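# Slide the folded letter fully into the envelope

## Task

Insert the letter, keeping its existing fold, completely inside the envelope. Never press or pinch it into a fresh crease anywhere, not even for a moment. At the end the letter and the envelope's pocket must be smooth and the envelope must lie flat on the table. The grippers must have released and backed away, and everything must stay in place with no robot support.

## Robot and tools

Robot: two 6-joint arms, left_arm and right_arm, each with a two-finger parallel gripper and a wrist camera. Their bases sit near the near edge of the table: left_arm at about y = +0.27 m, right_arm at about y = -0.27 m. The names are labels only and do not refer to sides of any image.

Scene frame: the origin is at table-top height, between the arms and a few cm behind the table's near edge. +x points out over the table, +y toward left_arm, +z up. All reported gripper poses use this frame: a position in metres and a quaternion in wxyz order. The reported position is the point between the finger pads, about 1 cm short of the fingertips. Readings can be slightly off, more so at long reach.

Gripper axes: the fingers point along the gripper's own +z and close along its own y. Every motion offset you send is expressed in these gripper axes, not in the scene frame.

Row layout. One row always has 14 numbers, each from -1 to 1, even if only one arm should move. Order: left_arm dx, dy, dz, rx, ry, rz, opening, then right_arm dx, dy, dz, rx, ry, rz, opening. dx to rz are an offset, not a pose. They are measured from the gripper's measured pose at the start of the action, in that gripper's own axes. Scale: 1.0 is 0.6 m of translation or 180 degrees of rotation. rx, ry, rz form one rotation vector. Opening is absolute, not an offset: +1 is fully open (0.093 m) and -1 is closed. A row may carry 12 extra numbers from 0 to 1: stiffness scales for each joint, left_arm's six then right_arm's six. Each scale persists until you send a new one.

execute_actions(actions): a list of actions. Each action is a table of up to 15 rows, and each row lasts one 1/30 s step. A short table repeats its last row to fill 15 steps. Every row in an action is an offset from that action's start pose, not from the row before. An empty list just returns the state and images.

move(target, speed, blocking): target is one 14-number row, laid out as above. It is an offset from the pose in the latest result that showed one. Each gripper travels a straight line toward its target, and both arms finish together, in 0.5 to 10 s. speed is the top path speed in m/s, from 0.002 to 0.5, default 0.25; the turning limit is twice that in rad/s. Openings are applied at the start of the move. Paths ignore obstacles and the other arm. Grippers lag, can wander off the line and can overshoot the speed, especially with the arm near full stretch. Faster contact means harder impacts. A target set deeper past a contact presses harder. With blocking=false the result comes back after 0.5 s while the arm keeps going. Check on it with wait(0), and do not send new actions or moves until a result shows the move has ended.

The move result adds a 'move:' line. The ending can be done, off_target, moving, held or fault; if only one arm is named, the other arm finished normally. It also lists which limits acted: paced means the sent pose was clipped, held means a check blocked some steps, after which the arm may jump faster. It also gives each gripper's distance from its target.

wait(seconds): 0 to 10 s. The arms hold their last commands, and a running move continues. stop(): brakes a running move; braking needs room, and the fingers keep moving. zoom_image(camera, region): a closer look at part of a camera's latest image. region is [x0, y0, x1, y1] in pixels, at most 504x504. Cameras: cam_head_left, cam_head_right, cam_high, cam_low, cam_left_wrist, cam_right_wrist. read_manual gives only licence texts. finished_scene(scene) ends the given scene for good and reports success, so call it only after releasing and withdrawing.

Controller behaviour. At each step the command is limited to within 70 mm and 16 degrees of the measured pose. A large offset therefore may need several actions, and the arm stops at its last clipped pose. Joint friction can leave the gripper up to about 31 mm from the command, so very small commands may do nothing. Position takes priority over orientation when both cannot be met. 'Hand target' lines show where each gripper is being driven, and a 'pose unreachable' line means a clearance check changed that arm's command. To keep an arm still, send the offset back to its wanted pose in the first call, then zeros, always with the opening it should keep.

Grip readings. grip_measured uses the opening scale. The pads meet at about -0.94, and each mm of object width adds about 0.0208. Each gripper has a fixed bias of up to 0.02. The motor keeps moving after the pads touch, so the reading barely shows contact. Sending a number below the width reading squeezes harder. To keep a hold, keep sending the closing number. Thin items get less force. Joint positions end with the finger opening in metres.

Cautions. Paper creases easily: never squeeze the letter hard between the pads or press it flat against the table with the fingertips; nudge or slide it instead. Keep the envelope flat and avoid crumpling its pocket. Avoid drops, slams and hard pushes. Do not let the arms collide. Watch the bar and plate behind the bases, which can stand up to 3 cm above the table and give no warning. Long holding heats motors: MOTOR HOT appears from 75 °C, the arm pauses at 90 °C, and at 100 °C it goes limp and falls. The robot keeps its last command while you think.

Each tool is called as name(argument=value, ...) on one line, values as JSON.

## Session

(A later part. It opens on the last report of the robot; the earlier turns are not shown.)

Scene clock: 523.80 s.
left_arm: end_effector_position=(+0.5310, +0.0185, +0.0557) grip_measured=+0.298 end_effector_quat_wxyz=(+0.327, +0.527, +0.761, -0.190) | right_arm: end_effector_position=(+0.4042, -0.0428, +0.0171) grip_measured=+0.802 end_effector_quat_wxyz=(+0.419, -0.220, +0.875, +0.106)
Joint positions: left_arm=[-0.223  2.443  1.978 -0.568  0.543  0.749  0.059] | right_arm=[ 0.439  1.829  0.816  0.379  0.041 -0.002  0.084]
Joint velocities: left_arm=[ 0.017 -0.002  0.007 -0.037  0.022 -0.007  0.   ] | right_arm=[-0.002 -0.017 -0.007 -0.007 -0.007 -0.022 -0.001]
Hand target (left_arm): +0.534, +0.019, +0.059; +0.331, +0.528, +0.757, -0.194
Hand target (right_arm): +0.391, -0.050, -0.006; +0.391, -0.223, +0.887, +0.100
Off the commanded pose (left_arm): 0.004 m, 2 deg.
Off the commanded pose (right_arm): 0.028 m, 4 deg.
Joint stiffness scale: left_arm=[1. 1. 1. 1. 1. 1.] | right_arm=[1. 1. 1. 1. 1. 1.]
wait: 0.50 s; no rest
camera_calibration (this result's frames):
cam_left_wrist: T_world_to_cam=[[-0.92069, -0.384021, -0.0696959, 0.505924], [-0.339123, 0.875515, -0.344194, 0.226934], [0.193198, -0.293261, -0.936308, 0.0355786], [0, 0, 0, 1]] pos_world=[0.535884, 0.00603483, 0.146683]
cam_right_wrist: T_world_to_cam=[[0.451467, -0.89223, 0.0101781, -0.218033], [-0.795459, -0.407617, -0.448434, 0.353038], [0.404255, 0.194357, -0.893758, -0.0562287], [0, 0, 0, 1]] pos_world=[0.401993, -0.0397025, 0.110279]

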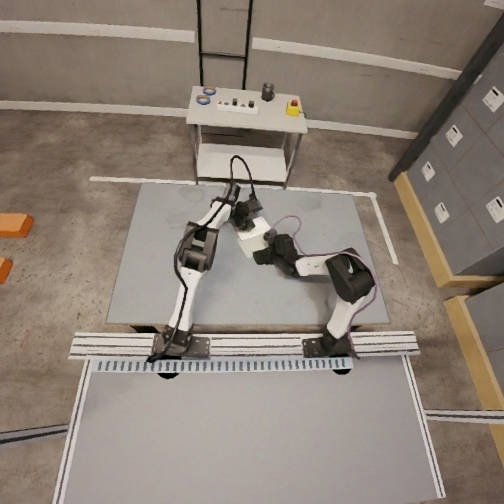

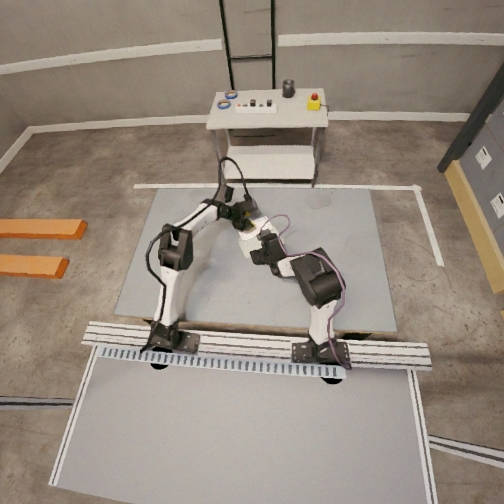

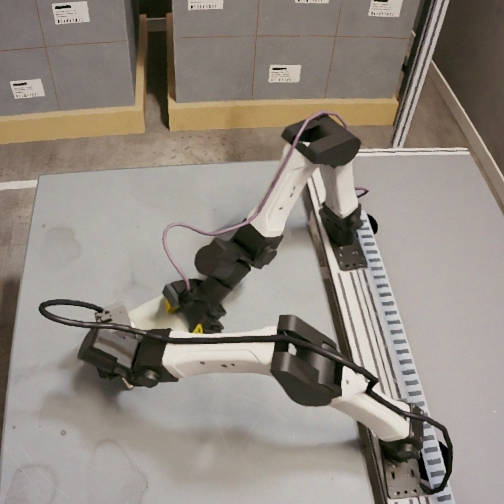

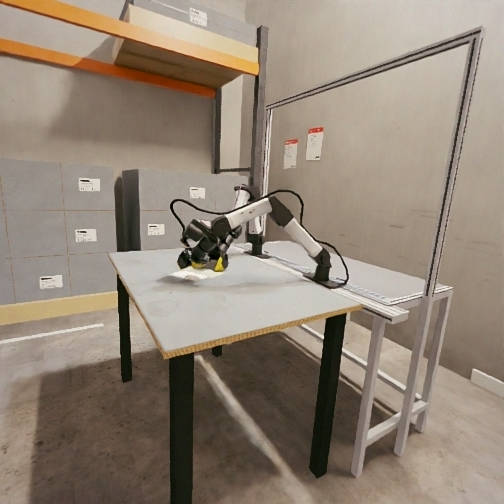

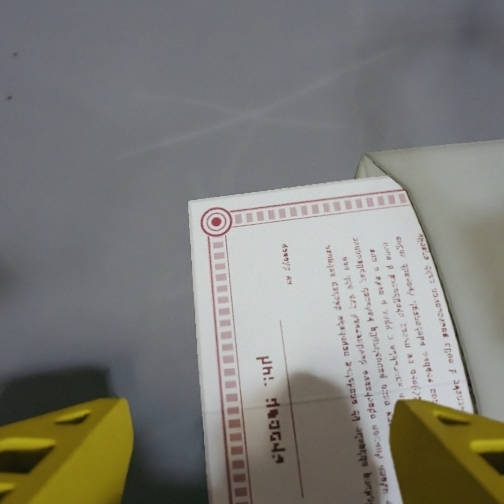

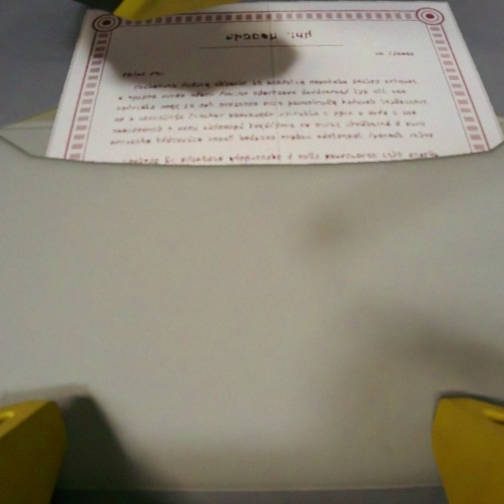

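execute_actions(actions=[[[0.001,0.003,0.001,0.002,0,0,0.22,0.0467,0,0.006,0,0.02,0,0.8],[0.002,0.005,0.003,0.003,0,0.001,0.13,0.0467,0,0.006,0,0.02,0,0.8],[0.003,0.007,0.005,0.004,0.001,0.001,0.04,0.0467,0,0.006,0,0.02,0,0.8],[0.004,0.009,0.008,0.005,0.001,0.002,-0.05,0.0467,0,0.006,0,0.02,0,0.8],[0.005,0.011,0.011,0.006,0.001,0.002,-0.14,0.0467,0,0.006,0,0.02,0,0.8],[0.007,0.013,0.014,0.007,0.002,0.003,-0.23,0.0467,0,0.006,0,0.02,0,0.8],[0.008,0.014,0.017,0.008,0.002,0.003,-0.32,0.0467,0,0.006,0,0.02,0,0.8],[0.009,0.015,0.020,0.008,0.002,0.003,-0.41,0.0467,0,0.006,0,0.02,0,0.8],[0.011,0.016,0.023,0.008,0.002,0.003,-0.49,0.0467,0,0.006,0,0.02,0,0.8],[0.012,0.017,0.026,0.008,0.002,0.003,-0.55,0.0467,0,0.006,0,0.02,0,0.8],[0.013,0.018,0.029,0.008,0.002,0.003,-0.59,0.0467,0,0.006,0,0.02,0,0.8],[0.014,0.018,0.031,0.008,0.002,0.003,-0.607,0.0467,0,0.006,0,0.02,0,0.8],[0.015,0.018,0.033,0.008,0.002,0.003,-0.607,0.0467,0,0.006,0,0.02,0,0.8],[0.016,0.018,0.034,0.008,0.002,0.003,-0.607,0.0467,0,0.006,0,0.02,0,0.8],[0.016,0.018,0.034,0.008,0.002,0.003,-0.607,0.0467,0,0.006,0,0.02,0,0.8]]])

wait(seconds=0.5)

Scene clock: 573.10 s.
left_arm: end_effector_position=(+0.5399, +0.0150, +0.0314) grip_measured=-0.604 end_effector_quat_wxyz=(+0.312, +0.533, +0.762, -0.194) | right_arm: end_effector_position=(+0.4042, -0.0428, +0.0171) grip_measured=+0.802 end_effector_quat_wxyz=(+0.419, -0.220, +0.875, +0.106)
Joint positions: left_arm=[-0.223  2.543  2.078 -0.607  0.548  0.77   0.016] | right_arm=[ 0.439  1.829  0.816  0.379  0.041 -0.002  0.084]
Joint velocities: left_arm=[-0.012  0.11   0.002 -0.007 -0.007 -0.051  0.   ] | right_arm=[ 0.007 -0.007  0.007 -0.081 -0.007 -0.007  0.   ]
Hand target (left_arm): +0.545, +0.016, +0.036; +0.320, +0.535, +0.758, -0.196
Hand target (right_arm): +0.391, -0.050, -0.006; +0.391, -0.223, +0.887, +0.100
Off the commanded pose (left_arm): 0.006 m, 1 deg.
Off the commanded pose (right_arm): 0.028 m, 4 deg.
Joint stiffness scale: left_arm=[1. 1. 1. 1. 1. 1.] | right_arm=[1. 1. 1. 1. 1. 1.]
camera_calibration (this result's frames):
cam_left_wrist: T_world_to_cam=[[-0.928839, -0.366832, -0.0518884, 0.51469], [-0.331797, 0.88596, -0.324014, 0.219919], [0.16483, -0.28374, -0.944628, 0.0255657], [0, 0, 0, 1]] pos_world=[0.546819, 0.00121999, 0.122113]
cam_right_wrist: T_world_to_cam=[[0.451467, -0.89223, 0.0101781, -0.218033], [-0.795459, -0.407617, -0.448434, 0.353038], [0.404255, 0.194357, -0.893758, -0.0562287], [0, 0, 0, 1]] pos_world=[0.401993, -0.0397025, 0.110279]

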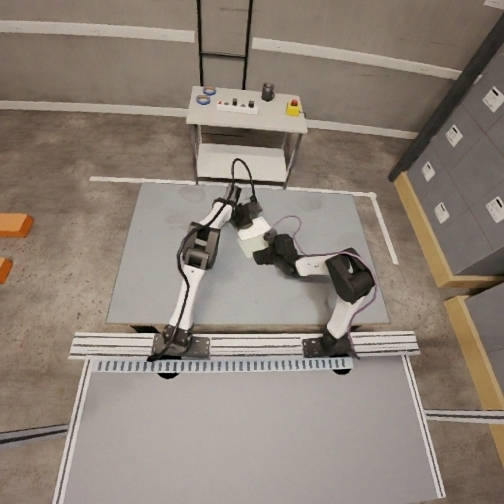

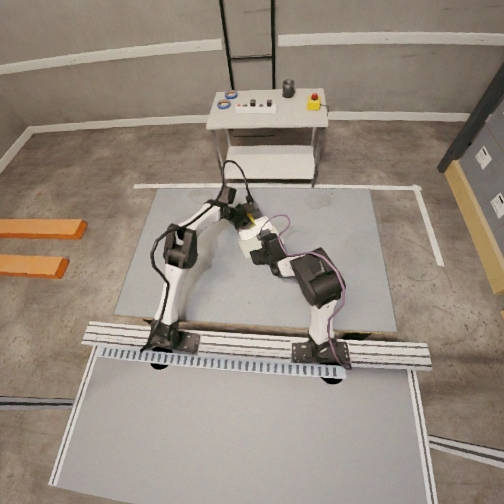

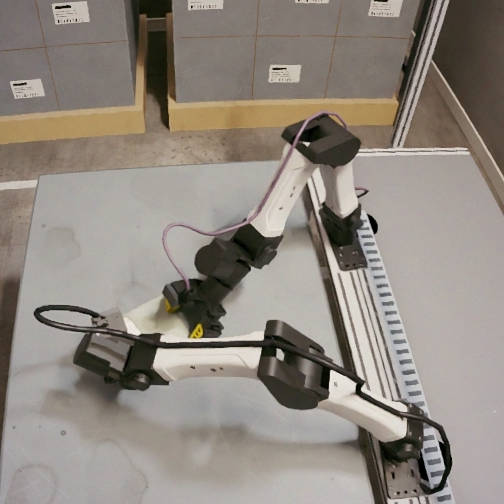

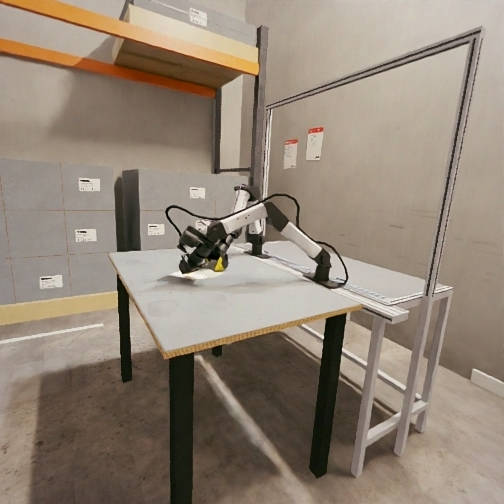

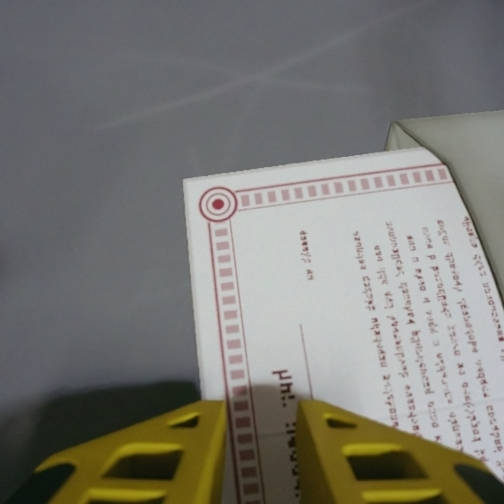

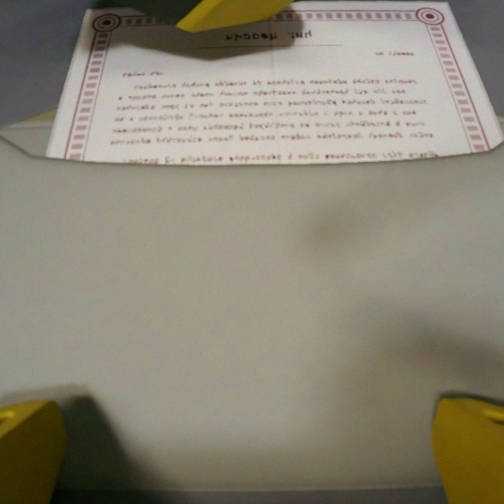

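Scene clock: 573.60 s.
left_arm: end_effector_position=(+0.5386, +0.0153, +0.0276) grip_measured=-0.605 end_effector_quat_wxyz=(+0.308, +0.534, +0.763, -0.195) | right_arm: end_effector_position=(+0.4042, -0.0428, +0.0171) grip_measured=+0.802 end_effector_quat_wxyz=(+0.419, -0.220, +0.875, +0.106)
Joint positions: left_arm=[-0.223  2.549  2.078 -0.612  0.548  0.772  0.016] | right_arm=[ 0.439  1.829  0.816  0.379  0.041 -0.002  0.084]
Joint velocities: left_arm=[-0.002 -0.007 -0.012 -0.037 -0.007  0.007  0.001] | right_arm=[ 0.002  0.002 -0.012 -0.022 -0.022 -0.007  0.   ]
Hand target (left_arm): +0.545, +0.016, +0.036; +0.320, +0.535, +0.757, -0.196
Hand target (right_arm): +0.391, -0.050, -0.006; +0.391, -0.223, +0.887, +0.100
Off the commanded pose (left_arm): 0.010 m, 1 deg.
Off the commanded pose (right_arm): 0.028 m, 4 deg.
Joint stiffness scale: left_arm=[1. 1. 1. 1. 1. 1.] | right_arm=[1. 1. 1. 1. 1. 1.]
wait: 0.50 s; at rest by 0.23 s
camera_calibration (this result's frames):
cam_left_wrist: T_world_to_cam=[[-0.929964, -0.3649, -0.0448889, 0.513759], [-0.33296, 0.887687, -0.318038, 0.21838], [0.1559, -0.280818, -0.947015, 0.0271308], [0, 0, 0, 1]] pos_world=[0.54626, 0.00123631, 0.118209]
cam_right_wrist: T_world_to_cam=[[0.451467, -0.89223, 0.0101781, -0.218033], [-0.795459, -0.407617, -0.448434, 0.353038], [0.404255, 0.194357, -0.893758, -0.0562287], [0, 0, 0, 1]] pos_world=[0.401993, -0.0397025, 0.110279]

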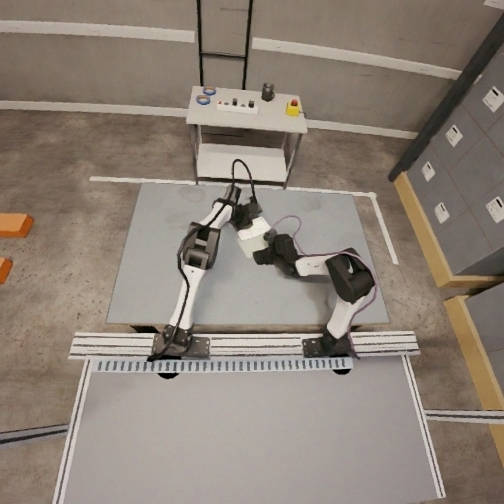

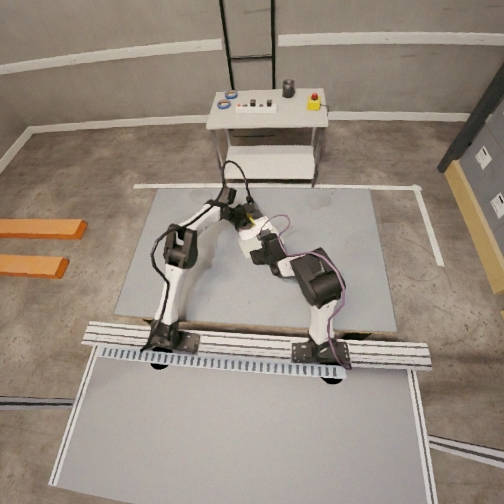

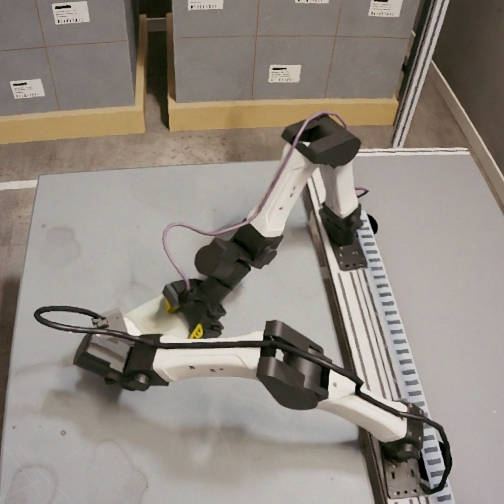

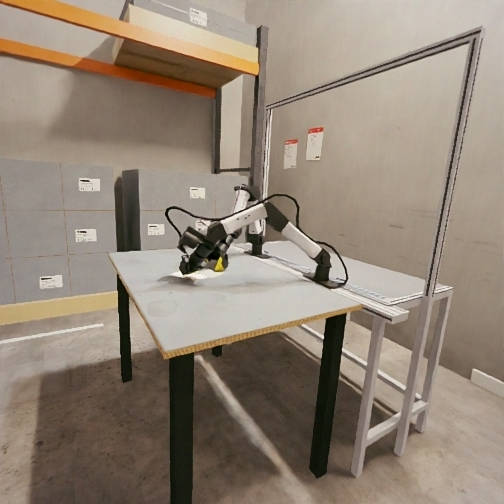

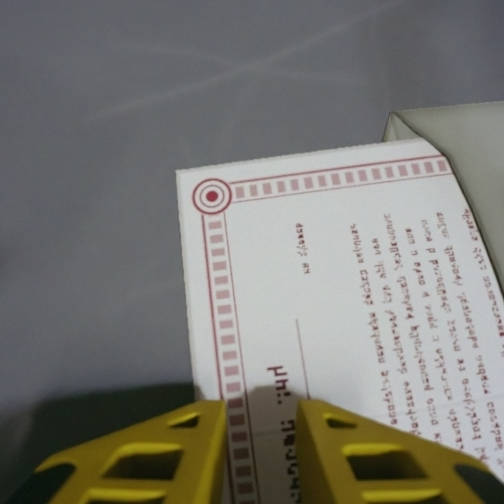

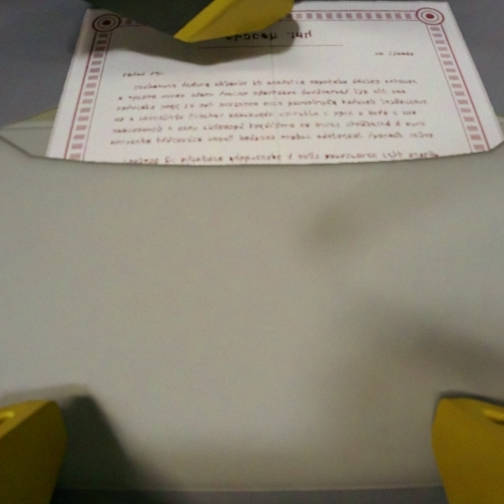

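execute_actions(actions=[[[-0.011,0.0108,-0.008,-0.0027,-0.0072,0.006,-0.607,0.0467,0,0.006,0,0.02,0,0.8],[-0.0105,0.0108,-0.0075,-0.0027,-0.0072,0.009,-0.607,0.0467,0,0.006,0,0.02,0,0.8],[-0.010,0.0108,-0.007,-0.0027,-0.0072,0.012,-0.607,0.0467,0,0.006,0,0.02,0,0.8],[-0.009,0.0107,-0.006,-0.0027,-0.0072,0.014,-0.607,0.0467,0,0.006,0,0.02,0,0.8],[-0.008,0.0107,-0.005,-0.0027,-0.0072,0.014,-0.607,0.0467,0,0.006,0,0.02,0,0.8],[-0.007,0.0106,-0.004,-0.0027,-0.0072,0.014,-0.607,0.0467,0,0.006,0,0.02,0,0.8],[-0.006,0.0106,-0.003,-0.0027,-0.0072,0.014,-0.607,0.0467,0,0.006,0,0.02,0,0.8],[-0.005,0.0105,-0.002,-0.0027,-0.0072,0.014,-0.607,0.0467,0,0.006,0,0.02,0,0.8],[-0.004,0.0105,-0.001,-0.0027,-0.0072,0.014,-0.607,0.0467,0,0.006,0,0.02,0,0.8],[-0.003,0.0104,0.0,-0.0027,-0.0072,0.014,-0.607,0.0467,0,0.006,0,0.02,0,0.8],[-0.002,0.0104,0.001,-0.0027,-0.0072,0.014,-0.607,0.0467,0,0.006,0,0.02,0,0.8],[-0.0015,0.0103,0.002,-0.0027,-0.0072,0.014,-0.607,0.0467,0,0.006,0,0.02,0,0.8],[-0.001,0.0103,0.003,-0.0027,-0.0072,0.014,-0.607,0.0467,0,0.006,0,0.02,0,0.8],[0,0.0103,0.004,-0.0027,-0.0072,0.014,-0.607,0.0467,0,0.006,0,0.02,0,0.8],[0,0.0103,0.004,-0.0027,-0.0072,0.014,-0.607,0.0467,0,0.006,0,0.02,0,0.8]]])

wait(seconds=0.4)

Scene clock: 591.73 s.
left_arm: end_effector_position=(+0.5387, +0.0151, +0.0279) grip_measured=-0.605 end_effector_quat_wxyz=(+0.311, +0.545, +0.754, -0.191) | right_arm: end_effector_position=(+0.4042, -0.0428, +0.0171) grip_measured=+0.802 end_effector_quat_wxyz=(+0.419, -0.220, +0.875, +0.106)
Joint positions: left_arm=[-0.223  2.549  2.078 -0.611  0.549  0.803  0.016] | right_arm=[ 0.439  1.829  0.816  0.379  0.041 -0.002  0.084]
Joint velocities: left_arm=[-0.007  0.007 -0.002 -0.007 -0.022 -0.007 -0.   ] | right_arm=[-0.012  0.002  0.002 -0.051 -0.022 -0.022  0.   ]
Hand target (left_arm): +0.545, +0.016, +0.026; +0.323, +0.547, +0.748, -0.191
Hand target (right_arm): +0.391, -0.050, -0.006; +0.391, -0.223, +0.887, +0.100
Off the commanded pose (left_arm): 0.007 m, 2 deg.
Off the commanded pose (right_arm): 0.028 m, 4 deg.
Joint stiffness scale: left_arm=[1. 1. 1. 1. 1. 1.] | right_arm=[1. 1. 1. 1. 1. 1.]
camera_calibration (this result's frames):
cam_left_wrist: T_world_to_cam=[[-0.936989, -0.343089, -0.0658869, 0.517835], [-0.306113, 0.897159, -0.318435, 0.204071], [0.168363, -0.278201, -0.945652, 0.0204671], [0, 0, 0, 1]] pos_world=[0.544229, 0.000273829, 0.118457]
cam_right_wrist: T_world_to_cam=[[0.451467, -0.89223, 0.0101781, -0.218033], [-0.795459, -0.407617, -0.448434, 0.353038], [0.404255, 0.194357, -0.893758, -0.0562287], [0, 0, 0, 1]] pos_world=[0.401993, -0.0397025, 0.110279]

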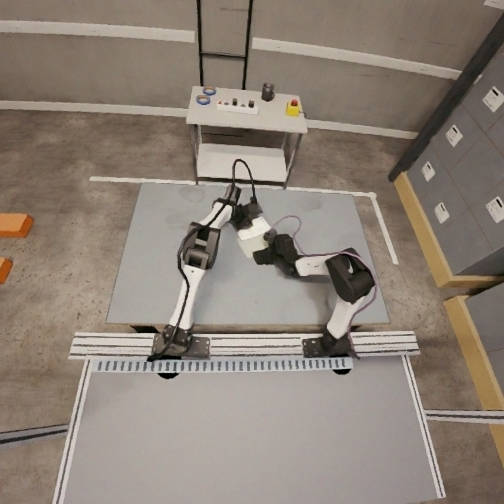

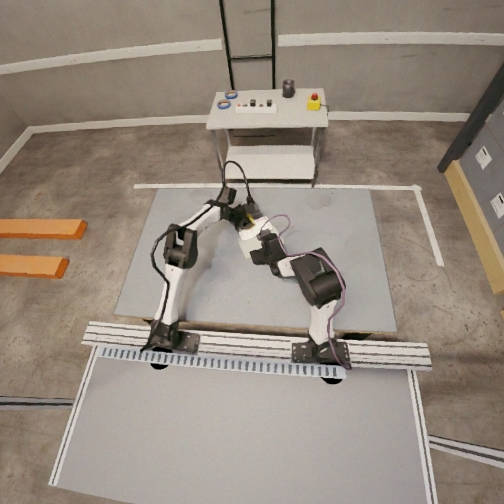

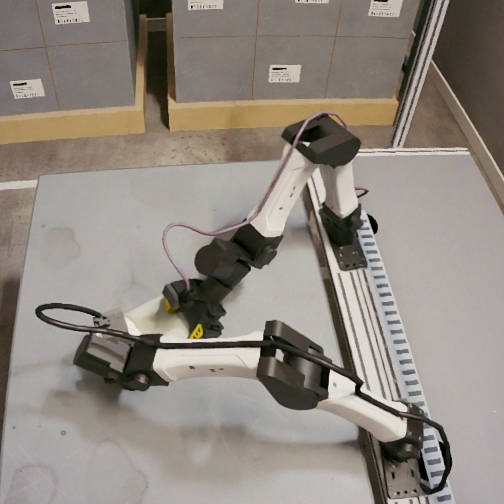

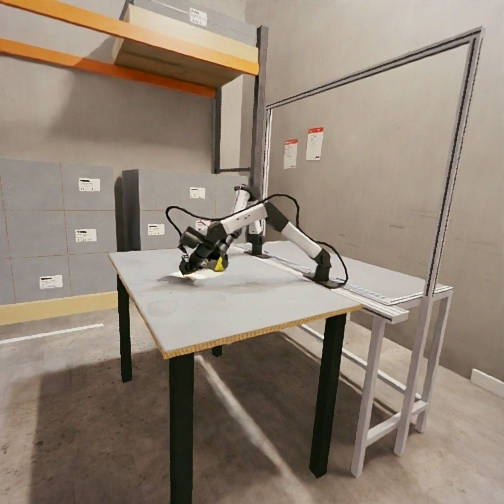

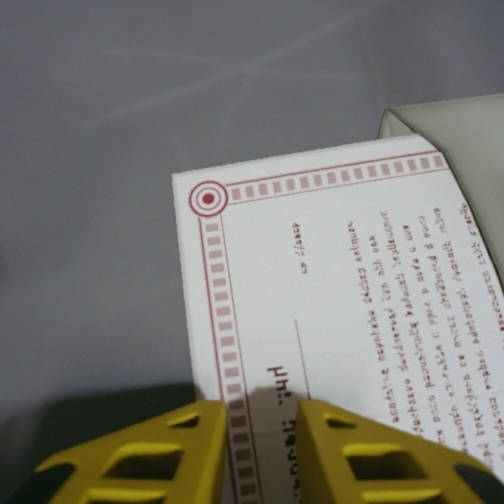

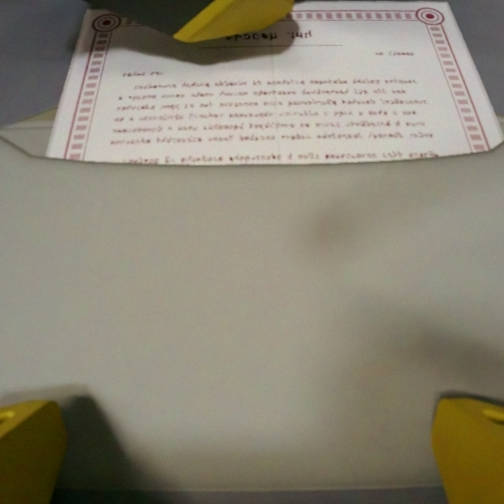

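Scene clock: 592.13 s.
left_arm: end_effector_position=(+0.5391, +0.0150, +0.0281) grip_measured=-0.605 end_effector_quat_wxyz=(+0.313, +0.546, +0.754, -0.190) | right_arm: end_effector_position=(+0.4042, -0.0428, +0.0171) grip_measured=+0.802 end_effector_quat_wxyz=(+0.419, -0.220, +0.875, +0.106)
Joint positions: left_arm=[-0.223  2.549  2.078 -0.609  0.549  0.804  0.016] | right_arm=[ 0.439  1.829  0.816  0.379  0.041 -0.002  0.084]
Joint velocities: left_arm=[ 0.012 -0.002  0.002 -0.022 -0.022 -0.007  0.001] | right_arm=[-0.002 -0.002  0.017  0.051  0.066  0.051 -0.   ]
Hand target (left_arm): +0.545, +0.016, +0.026; +0.323, +0.547, +0.749, -0.191
Hand target (right_arm): +0.391, -0.050, -0.006; +0.391, -0.223, +0.887, +0.100
Off the commanded pose (left_arm): 0.006 m, 1 deg.
Off the commanded pose (right_arm): 0.028 m, 4 deg.
Joint stiffness scale: left_arm=[1. 1. 1. 1. 1. 1.] | right_arm=[1. 1. 1. 1. 1. 1.]
wait: 0.40 s; at rest by 0.17 s
camera_calibration (this result's frames):
cam_left_wrist: T_world_to_cam=[[-0.937158, -0.342066, -0.0687446, 0.51835], [-0.304112, 0.897412, -0.319636, 0.20334], [0.171029, -0.278643, -0.945043, 0.0191554], [0, 0, 0, 1]] pos_world=[0.544338, 0.000167675, 0.118731]
cam_right_wrist: T_world_to_cam=[[0.451467, -0.89223, 0.0101781, -0.218033], [-0.795459, -0.407617, -0.448434, 0.353038], [0.404255, 0.194357, -0.893758, -0.0562287], [0, 0, 0, 1]] pos_world=[0.401993, -0.0397025, 0.110279]

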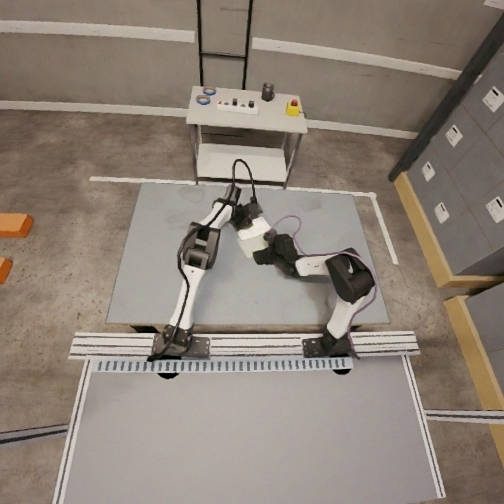

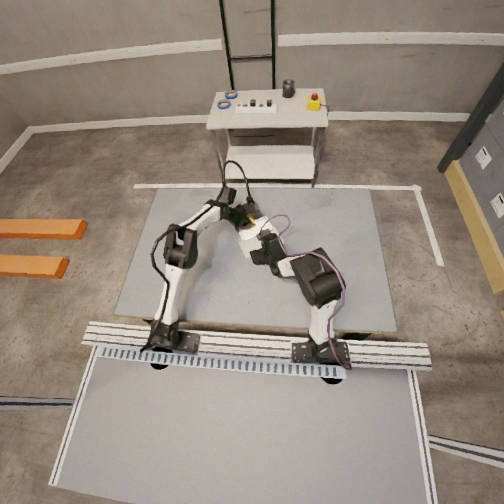

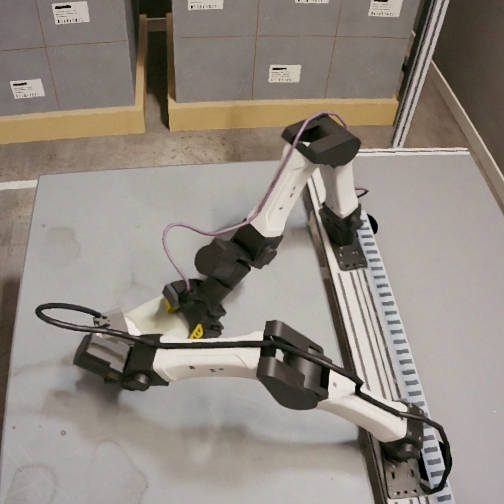

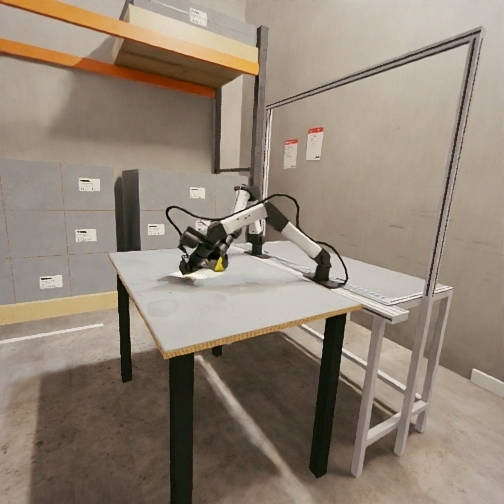

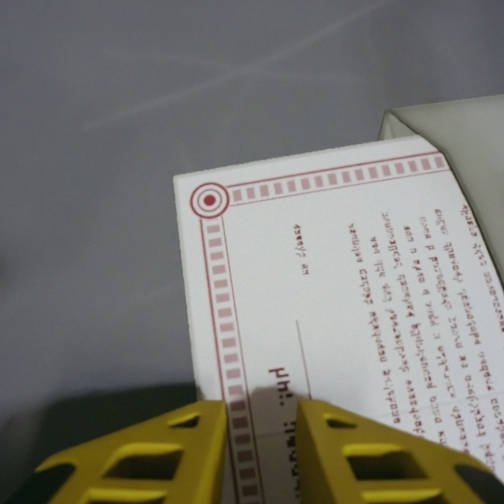

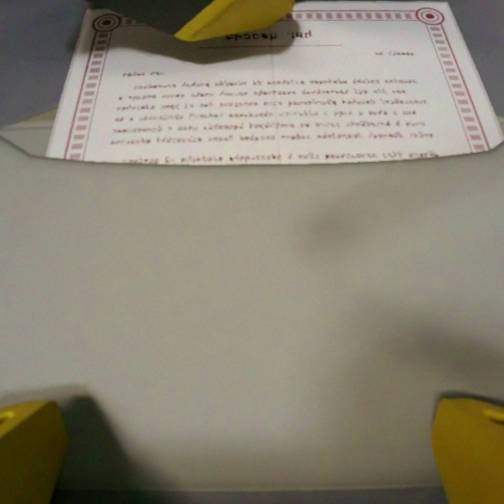

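execute_actions(actions=[[[0.004,0.004,0.005,-0.001,-0.002,0.0,-0.607,0.0467,0,0.006,0,0.02,0,0.8],[0.007,0.001,0.0075,0.001,0.0005,-0.001,-0.607,0.0467,0,0.006,0,0.02,0,0.8],[0.0104,-0.0023,0.0095,0.0029,0.0028,-0.0025,-0.607,0.0467,0,0.006,0,0.02,0,0.8],[0.0116,-0.0028,0.0103,0.0034,0.0033,-0.0029,-0.607,0.0467,0,0.006,0,0.02,0,0.8],[0.0128,-0.0033,0.0112,0.0039,0.0038,-0.0034,-0.607,0.0467,0,0.006,0,0.02,0,0.8],[0.0141,-0.0039,0.0121,0.0045,0.0043,-0.0038,-0.607,0.0467,0,0.006,0,0.02,0,0.8],[0.0154,-0.0044,0.0130,0.0050,0.0049,-0.0043,-0.607,0.0467,0,0.006,0,0.02,0,0.8],[0.0167,-0.0050,0.0139,0.0056,0.0054,-0.0048,-0.607,0.0467,0,0.006,0,0.02,0,0.8],[0.0179,-0.0055,0.0147,0.0061,0.0059,-0.0052,-0.607,0.0467,0,0.006,0,0.02,0,0.8],[0.0192,-0.0061,0.0156,0.0067,0.0064,-0.0057,-0.607,0.0467,0,0.006,0,0.02,0,0.8],[0.0204,-0.0066,0.0165,0.0072,0.0069,-0.0061,-0.607,0.0467,0,0.006,0,0.02,0,0.8],[0.0217,-0.0071,0.0174,0.0077,0.0075,-0.0066,-0.607,0.0467,0,0.006,0,0.02,0,0.8],[0.0229,-0.0077,0.0182,0.0083,0.0080,-0.0070,-0.607,0.0467,0,0.006,0,0.02,0,0.8],[0.0242,-0.0082,0.0191,0.0088,0.0085,-0.0075,-0.607,0.0467,0,0.006,0,0.02,0,0.8],[0.0242,-0.0082,0.0191,0.0088,0.0085,-0.0075,-0.607,0.0467,0,0.006,0,0.02,0,0.8]]])

wait(seconds=0.4)

Scene clock: 631.30 s.
left_arm: end_effector_position=(+0.5373, +0.0152, +0.0207) grip_measured=-0.605 end_effector_quat_wxyz=(+0.306, +0.545, +0.756, -0.194) | right_arm: end_effector_position=(+0.4042, -0.0428, +0.0171) grip_measured=+0.802 end_effector_quat_wxyz=(+0.419, -0.220, +0.875, +0.106)
Joint positions: left_arm=[-0.223  2.561  2.078 -0.612  0.551  0.805  0.016] | right_arm=[ 0.439  1.829  0.816  0.379  0.041 -0.002  0.084]
Joint velocities: left_arm=[-0.012  0.027 -0.017 -0.022  0.095 -0.081 -0.001] | right_arm=[-0.002 -0.007  0.017 -0.066 -0.066 -0.022 -0.001]
Hand target (left_arm): +0.535, +0.017, +0.010; +0.293, +0.544, +0.762, -0.197
Hand target (right_arm): +0.391, -0.050, -0.006; +0.391, -0.223, +0.887, +0.100
Off the commanded pose (left_arm): 0.012 m, 2 deg.
Off the commanded pose (right_arm): 0.028 m, 4 deg.
Joint stiffness scale: left_arm=[1. 1. 1. 1. 1. 1.] | right_arm=[1. 1. 1. 1. 1. 1.]
camera_calibration (this result's frames):
cam_left_wrist: T_world_to_cam=[[-0.938632, -0.340501, -0.055042, 0.516712], [-0.307732, 0.898776, -0.312256, 0.202047], [0.155794, -0.276155, -0.948402, 0.0207553], [0, 0, 0, 1]] pos_world=[0.543945, 0.0000780969, 0.111215]
cam_right_wrist: T_world_to_cam=[[0.451467, -0.89223, 0.0101781, -0.218033], [-0.795459, -0.407617, -0.448434, 0.353038], [0.404255, 0.194357, -0.893758, -0.0562287], [0, 0, 0, 1]] pos_world=[0.401993, -0.0397025, 0.110279]

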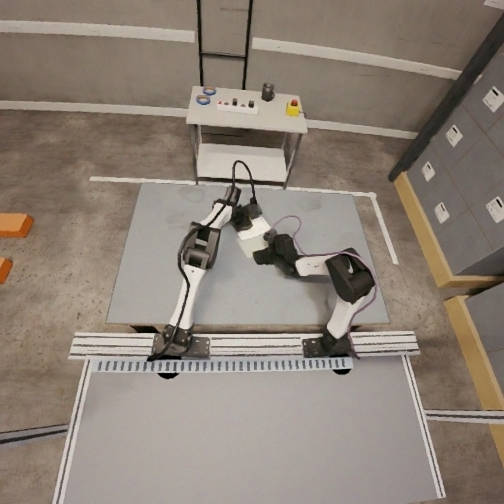

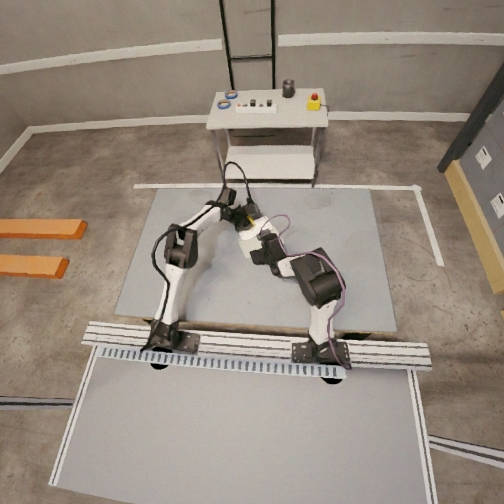

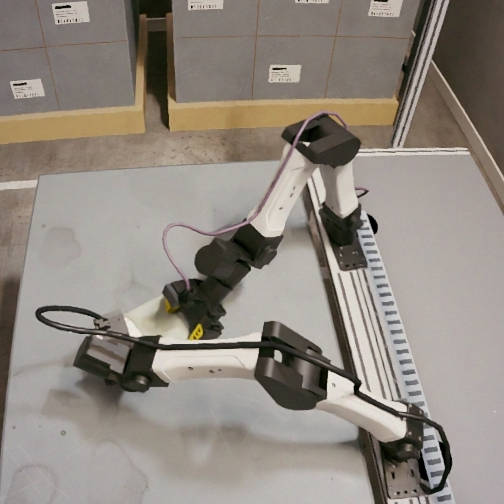

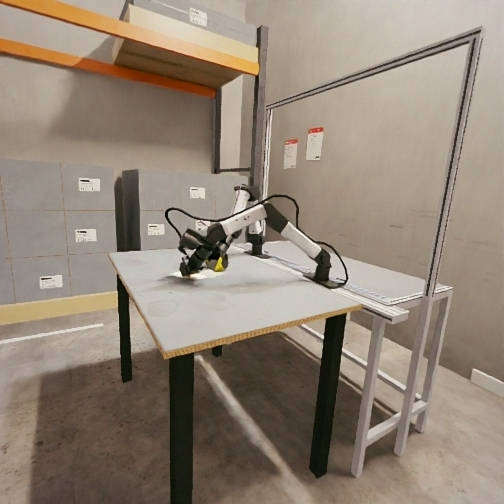

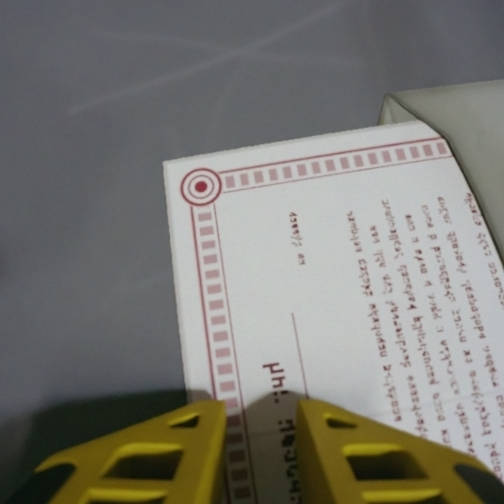

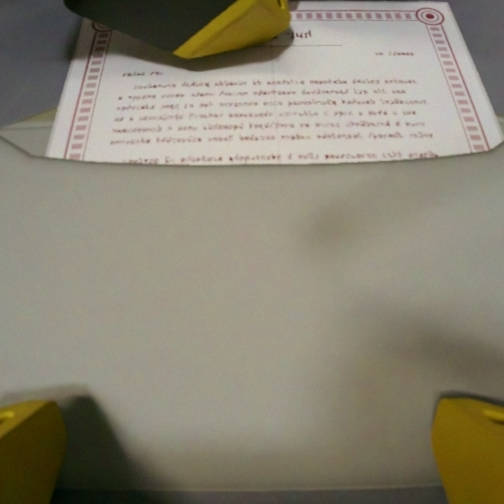

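Scene clock: 631.70 s.
left_arm: end_effector_position=(+0.5373, +0.0152, +0.0207) grip_measured=-0.605 end_effector_quat_wxyz=(+0.306, +0.545, +0.756, -0.194) | right_arm: end_effector_position=(+0.4042, -0.0428, +0.0171) grip_measured=+0.802 end_effector_quat_wxyz=(+0.419, -0.220, +0.875, +0.106)
Joint positions: left_arm=[-0.223  2.561  2.078 -0.612  0.551  0.805  0.016] | right_arm=[ 0.439  1.829  0.816  0.379  0.041 -0.002  0.084]
Joint velocities: left_arm=[ 0.002  0.007 -0.002 -0.066  0.022 -0.022 -0.   ] | right_arm=[-0.012 -0.012 -0.007  0.051 -0.022  0.007 -0.001]
Hand target (left_arm): +0.535, +0.017, +0.010; +0.293, +0.544, +0.762, -0.197
Hand target (right_arm): +0.391, -0.050, -0.006; +0.391, -0.223, +0.887, +0.100
Off the commanded pose (left_arm): 0.012 m, 2 deg.
Off the commanded pose (right_arm): 0.028 m, 4 deg.
Joint stiffness scale: left_arm=[1. 1. 1. 1. 1. 1.] | right_arm=[1. 1. 1. 1. 1. 1.]
wait: 0.40 s; at rest by 0.17 s
camera_calibration (this result's frames):
cam_left_wrist: T_world_to_cam=[[-0.938632, -0.340501, -0.055042, 0.516712], [-0.307732, 0.898776, -0.312256, 0.202047], [0.155794, -0.276155, -0.948402, 0.0207553], [0, 0, 0, 1]] pos_world=[0.543945, 0.0000780969, 0.111215]
cam_right_wrist: T_world_to_cam=[[0.451467, -0.89223, 0.0101781, -0.218033], [-0.795459, -0.407617, -0.448434, 0.353038], [0.404255, 0.194357, -0.893758, -0.0562287], [0, 0, 0, 1]] pos_world=[0.401993, -0.0397025, 0.110279]

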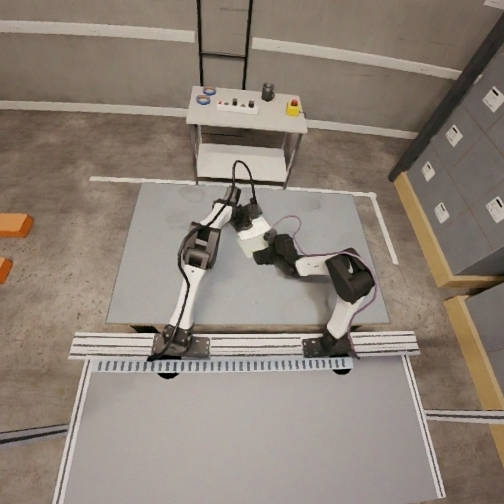

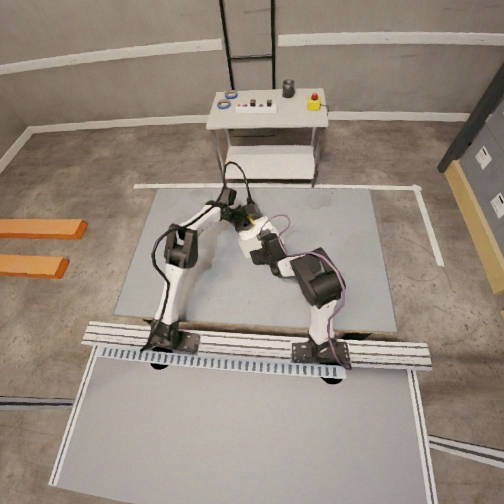

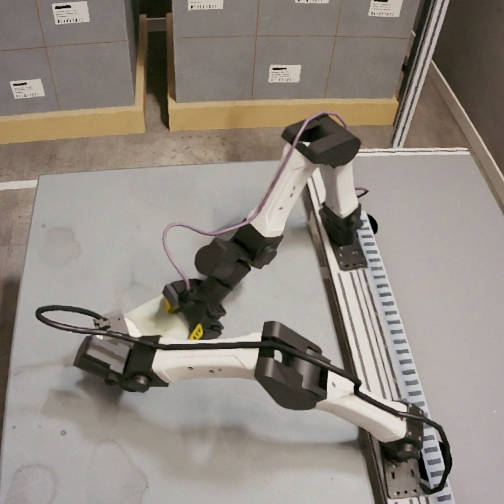

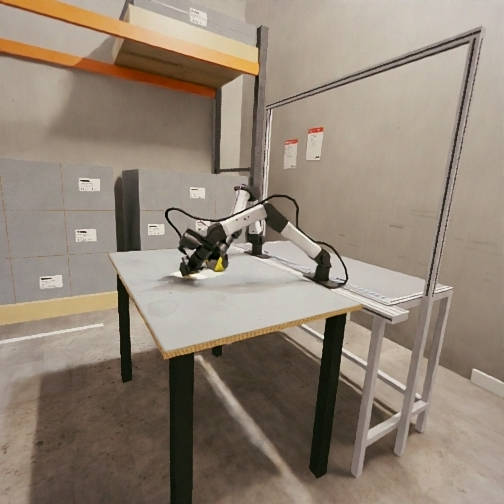

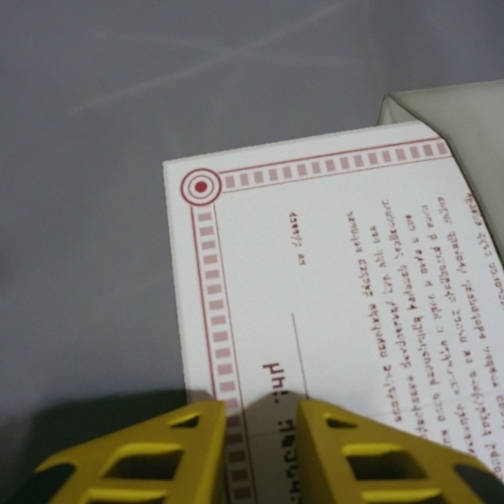

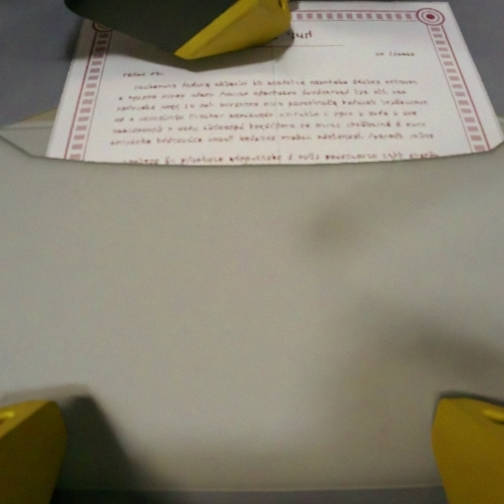

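execute_actions(actions=[[[0.014,-0.0075,0.0078,0.0072,0.0070,-0.0062,-0.59,0.0467,0,0.006,0,0.02,0,0.8],[0.014,-0.0075,0.0078,0.0072,0.0070,-0.0062,-0.57,0.0467,0,0.006,0,0.02,0,0.8],[0.014,-0.0075,0.0078,0.0072,0.0070,-0.0062,-0.545,0.0467,0,0.006,0,0.02,0,0.8],[0.014,-0.0075,0.0078,0.0072,0.0070,-0.0062,-0.515,0.0467,0,0.006,0,0.02,0,0.8],[0.014,-0.0075,0.0078,0.0072,0.0070,-0.0062,-0.485,0.0467,0,0.006,0,0.02,0,0.8],[0.014,-0.0075,0.0078,0.0072,0.0070,-0.0062,-0.455,0.0467,0,0.006,0,0.02,0,0.8],[0.014,-0.0075,0.0078,0.0072,0.0070,-0.0062,-0.425,0.0467,0,0.006,0,0.02,0,0.8],[0.014,-0.0075,0.0078,0.0072,0.0070,-0.0062,-0.395,0.0467,0,0.006,0,0.02,0,0.8],[0.014,-0.0075,0.0078,0.0072,0.0070,-0.0062,-0.365,0.0467,0,0.006,0,0.02,0,0.8],[0.014,-0.0075,0.0078,0.0072,0.0070,-0.0062,-0.335,0.0467,0,0.006,0,0.02,0,0.8],[0.014,-0.0075,0.0078,0.0072,0.0070,-0.0062,-0.305,0.0467,0,0.006,0,0.02,0,0.8],[0.014,-0.0075,0.0078,0.0072,0.0070,-0.0062,-0.275,0.0467,0,0.006,0,0.02,0,0.8],[0.014,-0.0075,0.0078,0.0072,0.0070,-0.0062,-0.245,0.0467,0,0.006,0,0.02,0,0.8],[0.014,-0.0075,0.0078,0.0072,0.0070,-0.0062,-0.22,0.0467,0,0.006,0,0.02,0,0.8],[0.014,-0.0075,0.0078,0.0072,0.0070,-0.0062,-0.20,0.0467,0,0.006,0,0.02,0,0.8]]])

Scene clock: 643.03 s.
left_arm: end_effector_position=(+0.5373, +0.0151, +0.0208) grip_measured=-0.212 end_effector_quat_wxyz=(+0.306, +0.546, +0.756, -0.194) | right_arm: end_effector_position=(+0.4042, -0.0428, +0.0171) grip_measured=+0.802 end_effector_quat_wxyz=(+0.419, -0.220, +0.875, +0.106)
Joint positions: left_arm=[-0.223  2.561  2.078 -0.612  0.552  0.805  0.035] | right_arm=[ 0.439  1.829  0.816  0.379  0.041 -0.002  0.084]
Joint velocities: left_arm=[ 0.002 -0.012 -0.002 -0.066 -0.022 -0.037  0.017] | right_arm=[ 0.007 -0.012  0.022  0.095 -0.095 -0.037  0.   ]
Hand target (left_arm): +0.533, +0.017, +0.012; +0.290, +0.543, +0.762, -0.199
Hand target (right_arm): +0.391, -0.050, -0.006; +0.391, -0.223, +0.887, +0.100
Off the commanded pose (left_arm): 0.011 m, 2 deg.
Off the commanded pose (right_arm): 0.028 m, 4 deg.
Joint stiffness scale: left_arm=[1. 1. 1. 1. 1. 1.] | right_arm=[1. 1. 1. 1. 1. 1.]
camera_calibration (this result's frames):
cam_left_wrist: T_world_to_cam=[[-0.938771, -0.34018, -0.0546458, 0.516685], [-0.307451, 0.898694, -0.312766, 0.201992], [0.155507, -0.276815, -0.948257, 0.020956], [0, 0, 0, 1]] pos_world=[0.543893, 0.0000382245, 0.111283]
cam_right_wrist: T_world_to_cam=[[0.451467, -0.89223, 0.0101781, -0.218033], [-0.795459, -0.407617, -0.448434, 0.353038], [0.404255, 0.194357, -0.893758, -0.0562287], [0, 0, 0, 1]] pos_world=[0.401993, -0.0397025, 0.110279]

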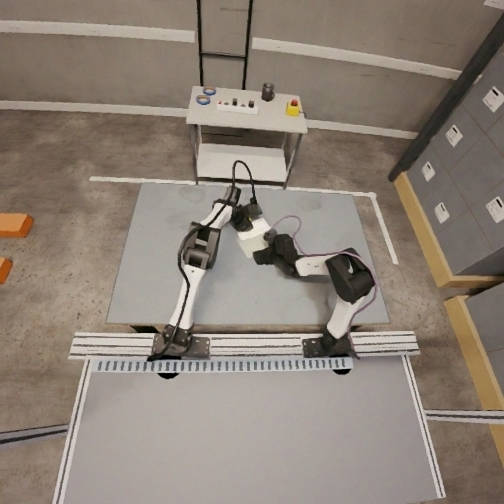

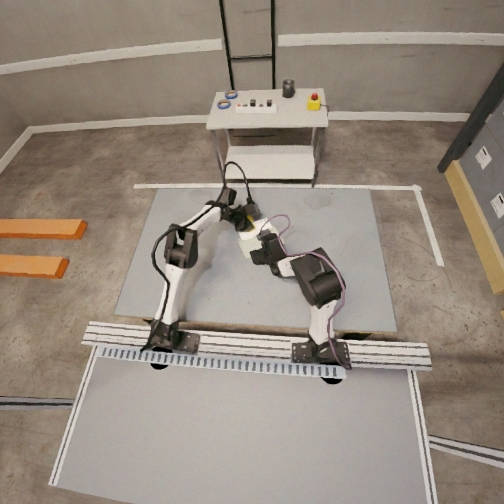

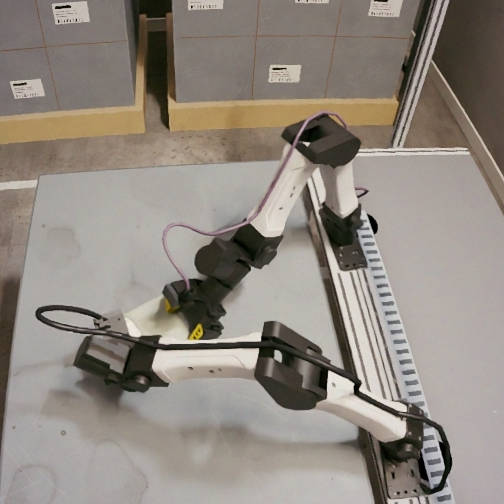

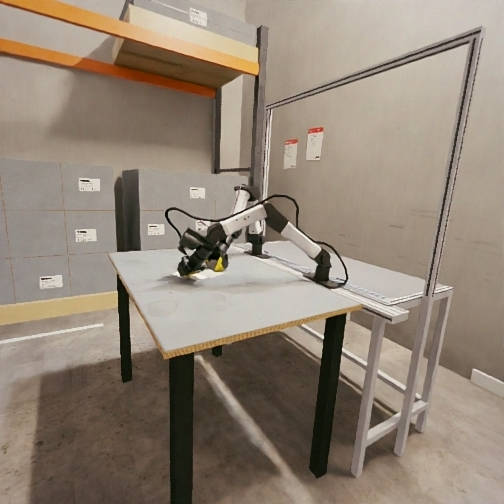

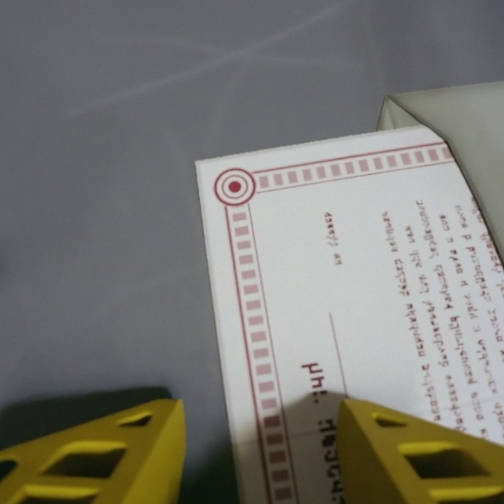

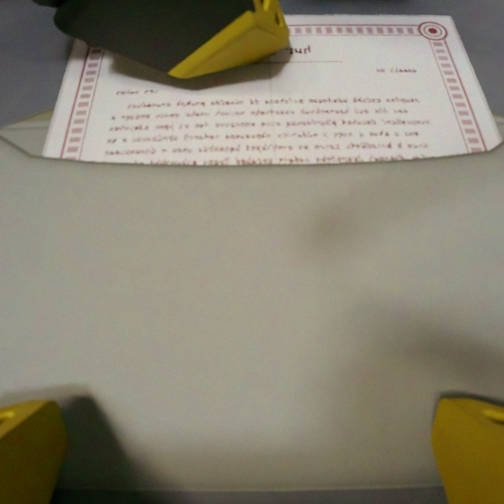

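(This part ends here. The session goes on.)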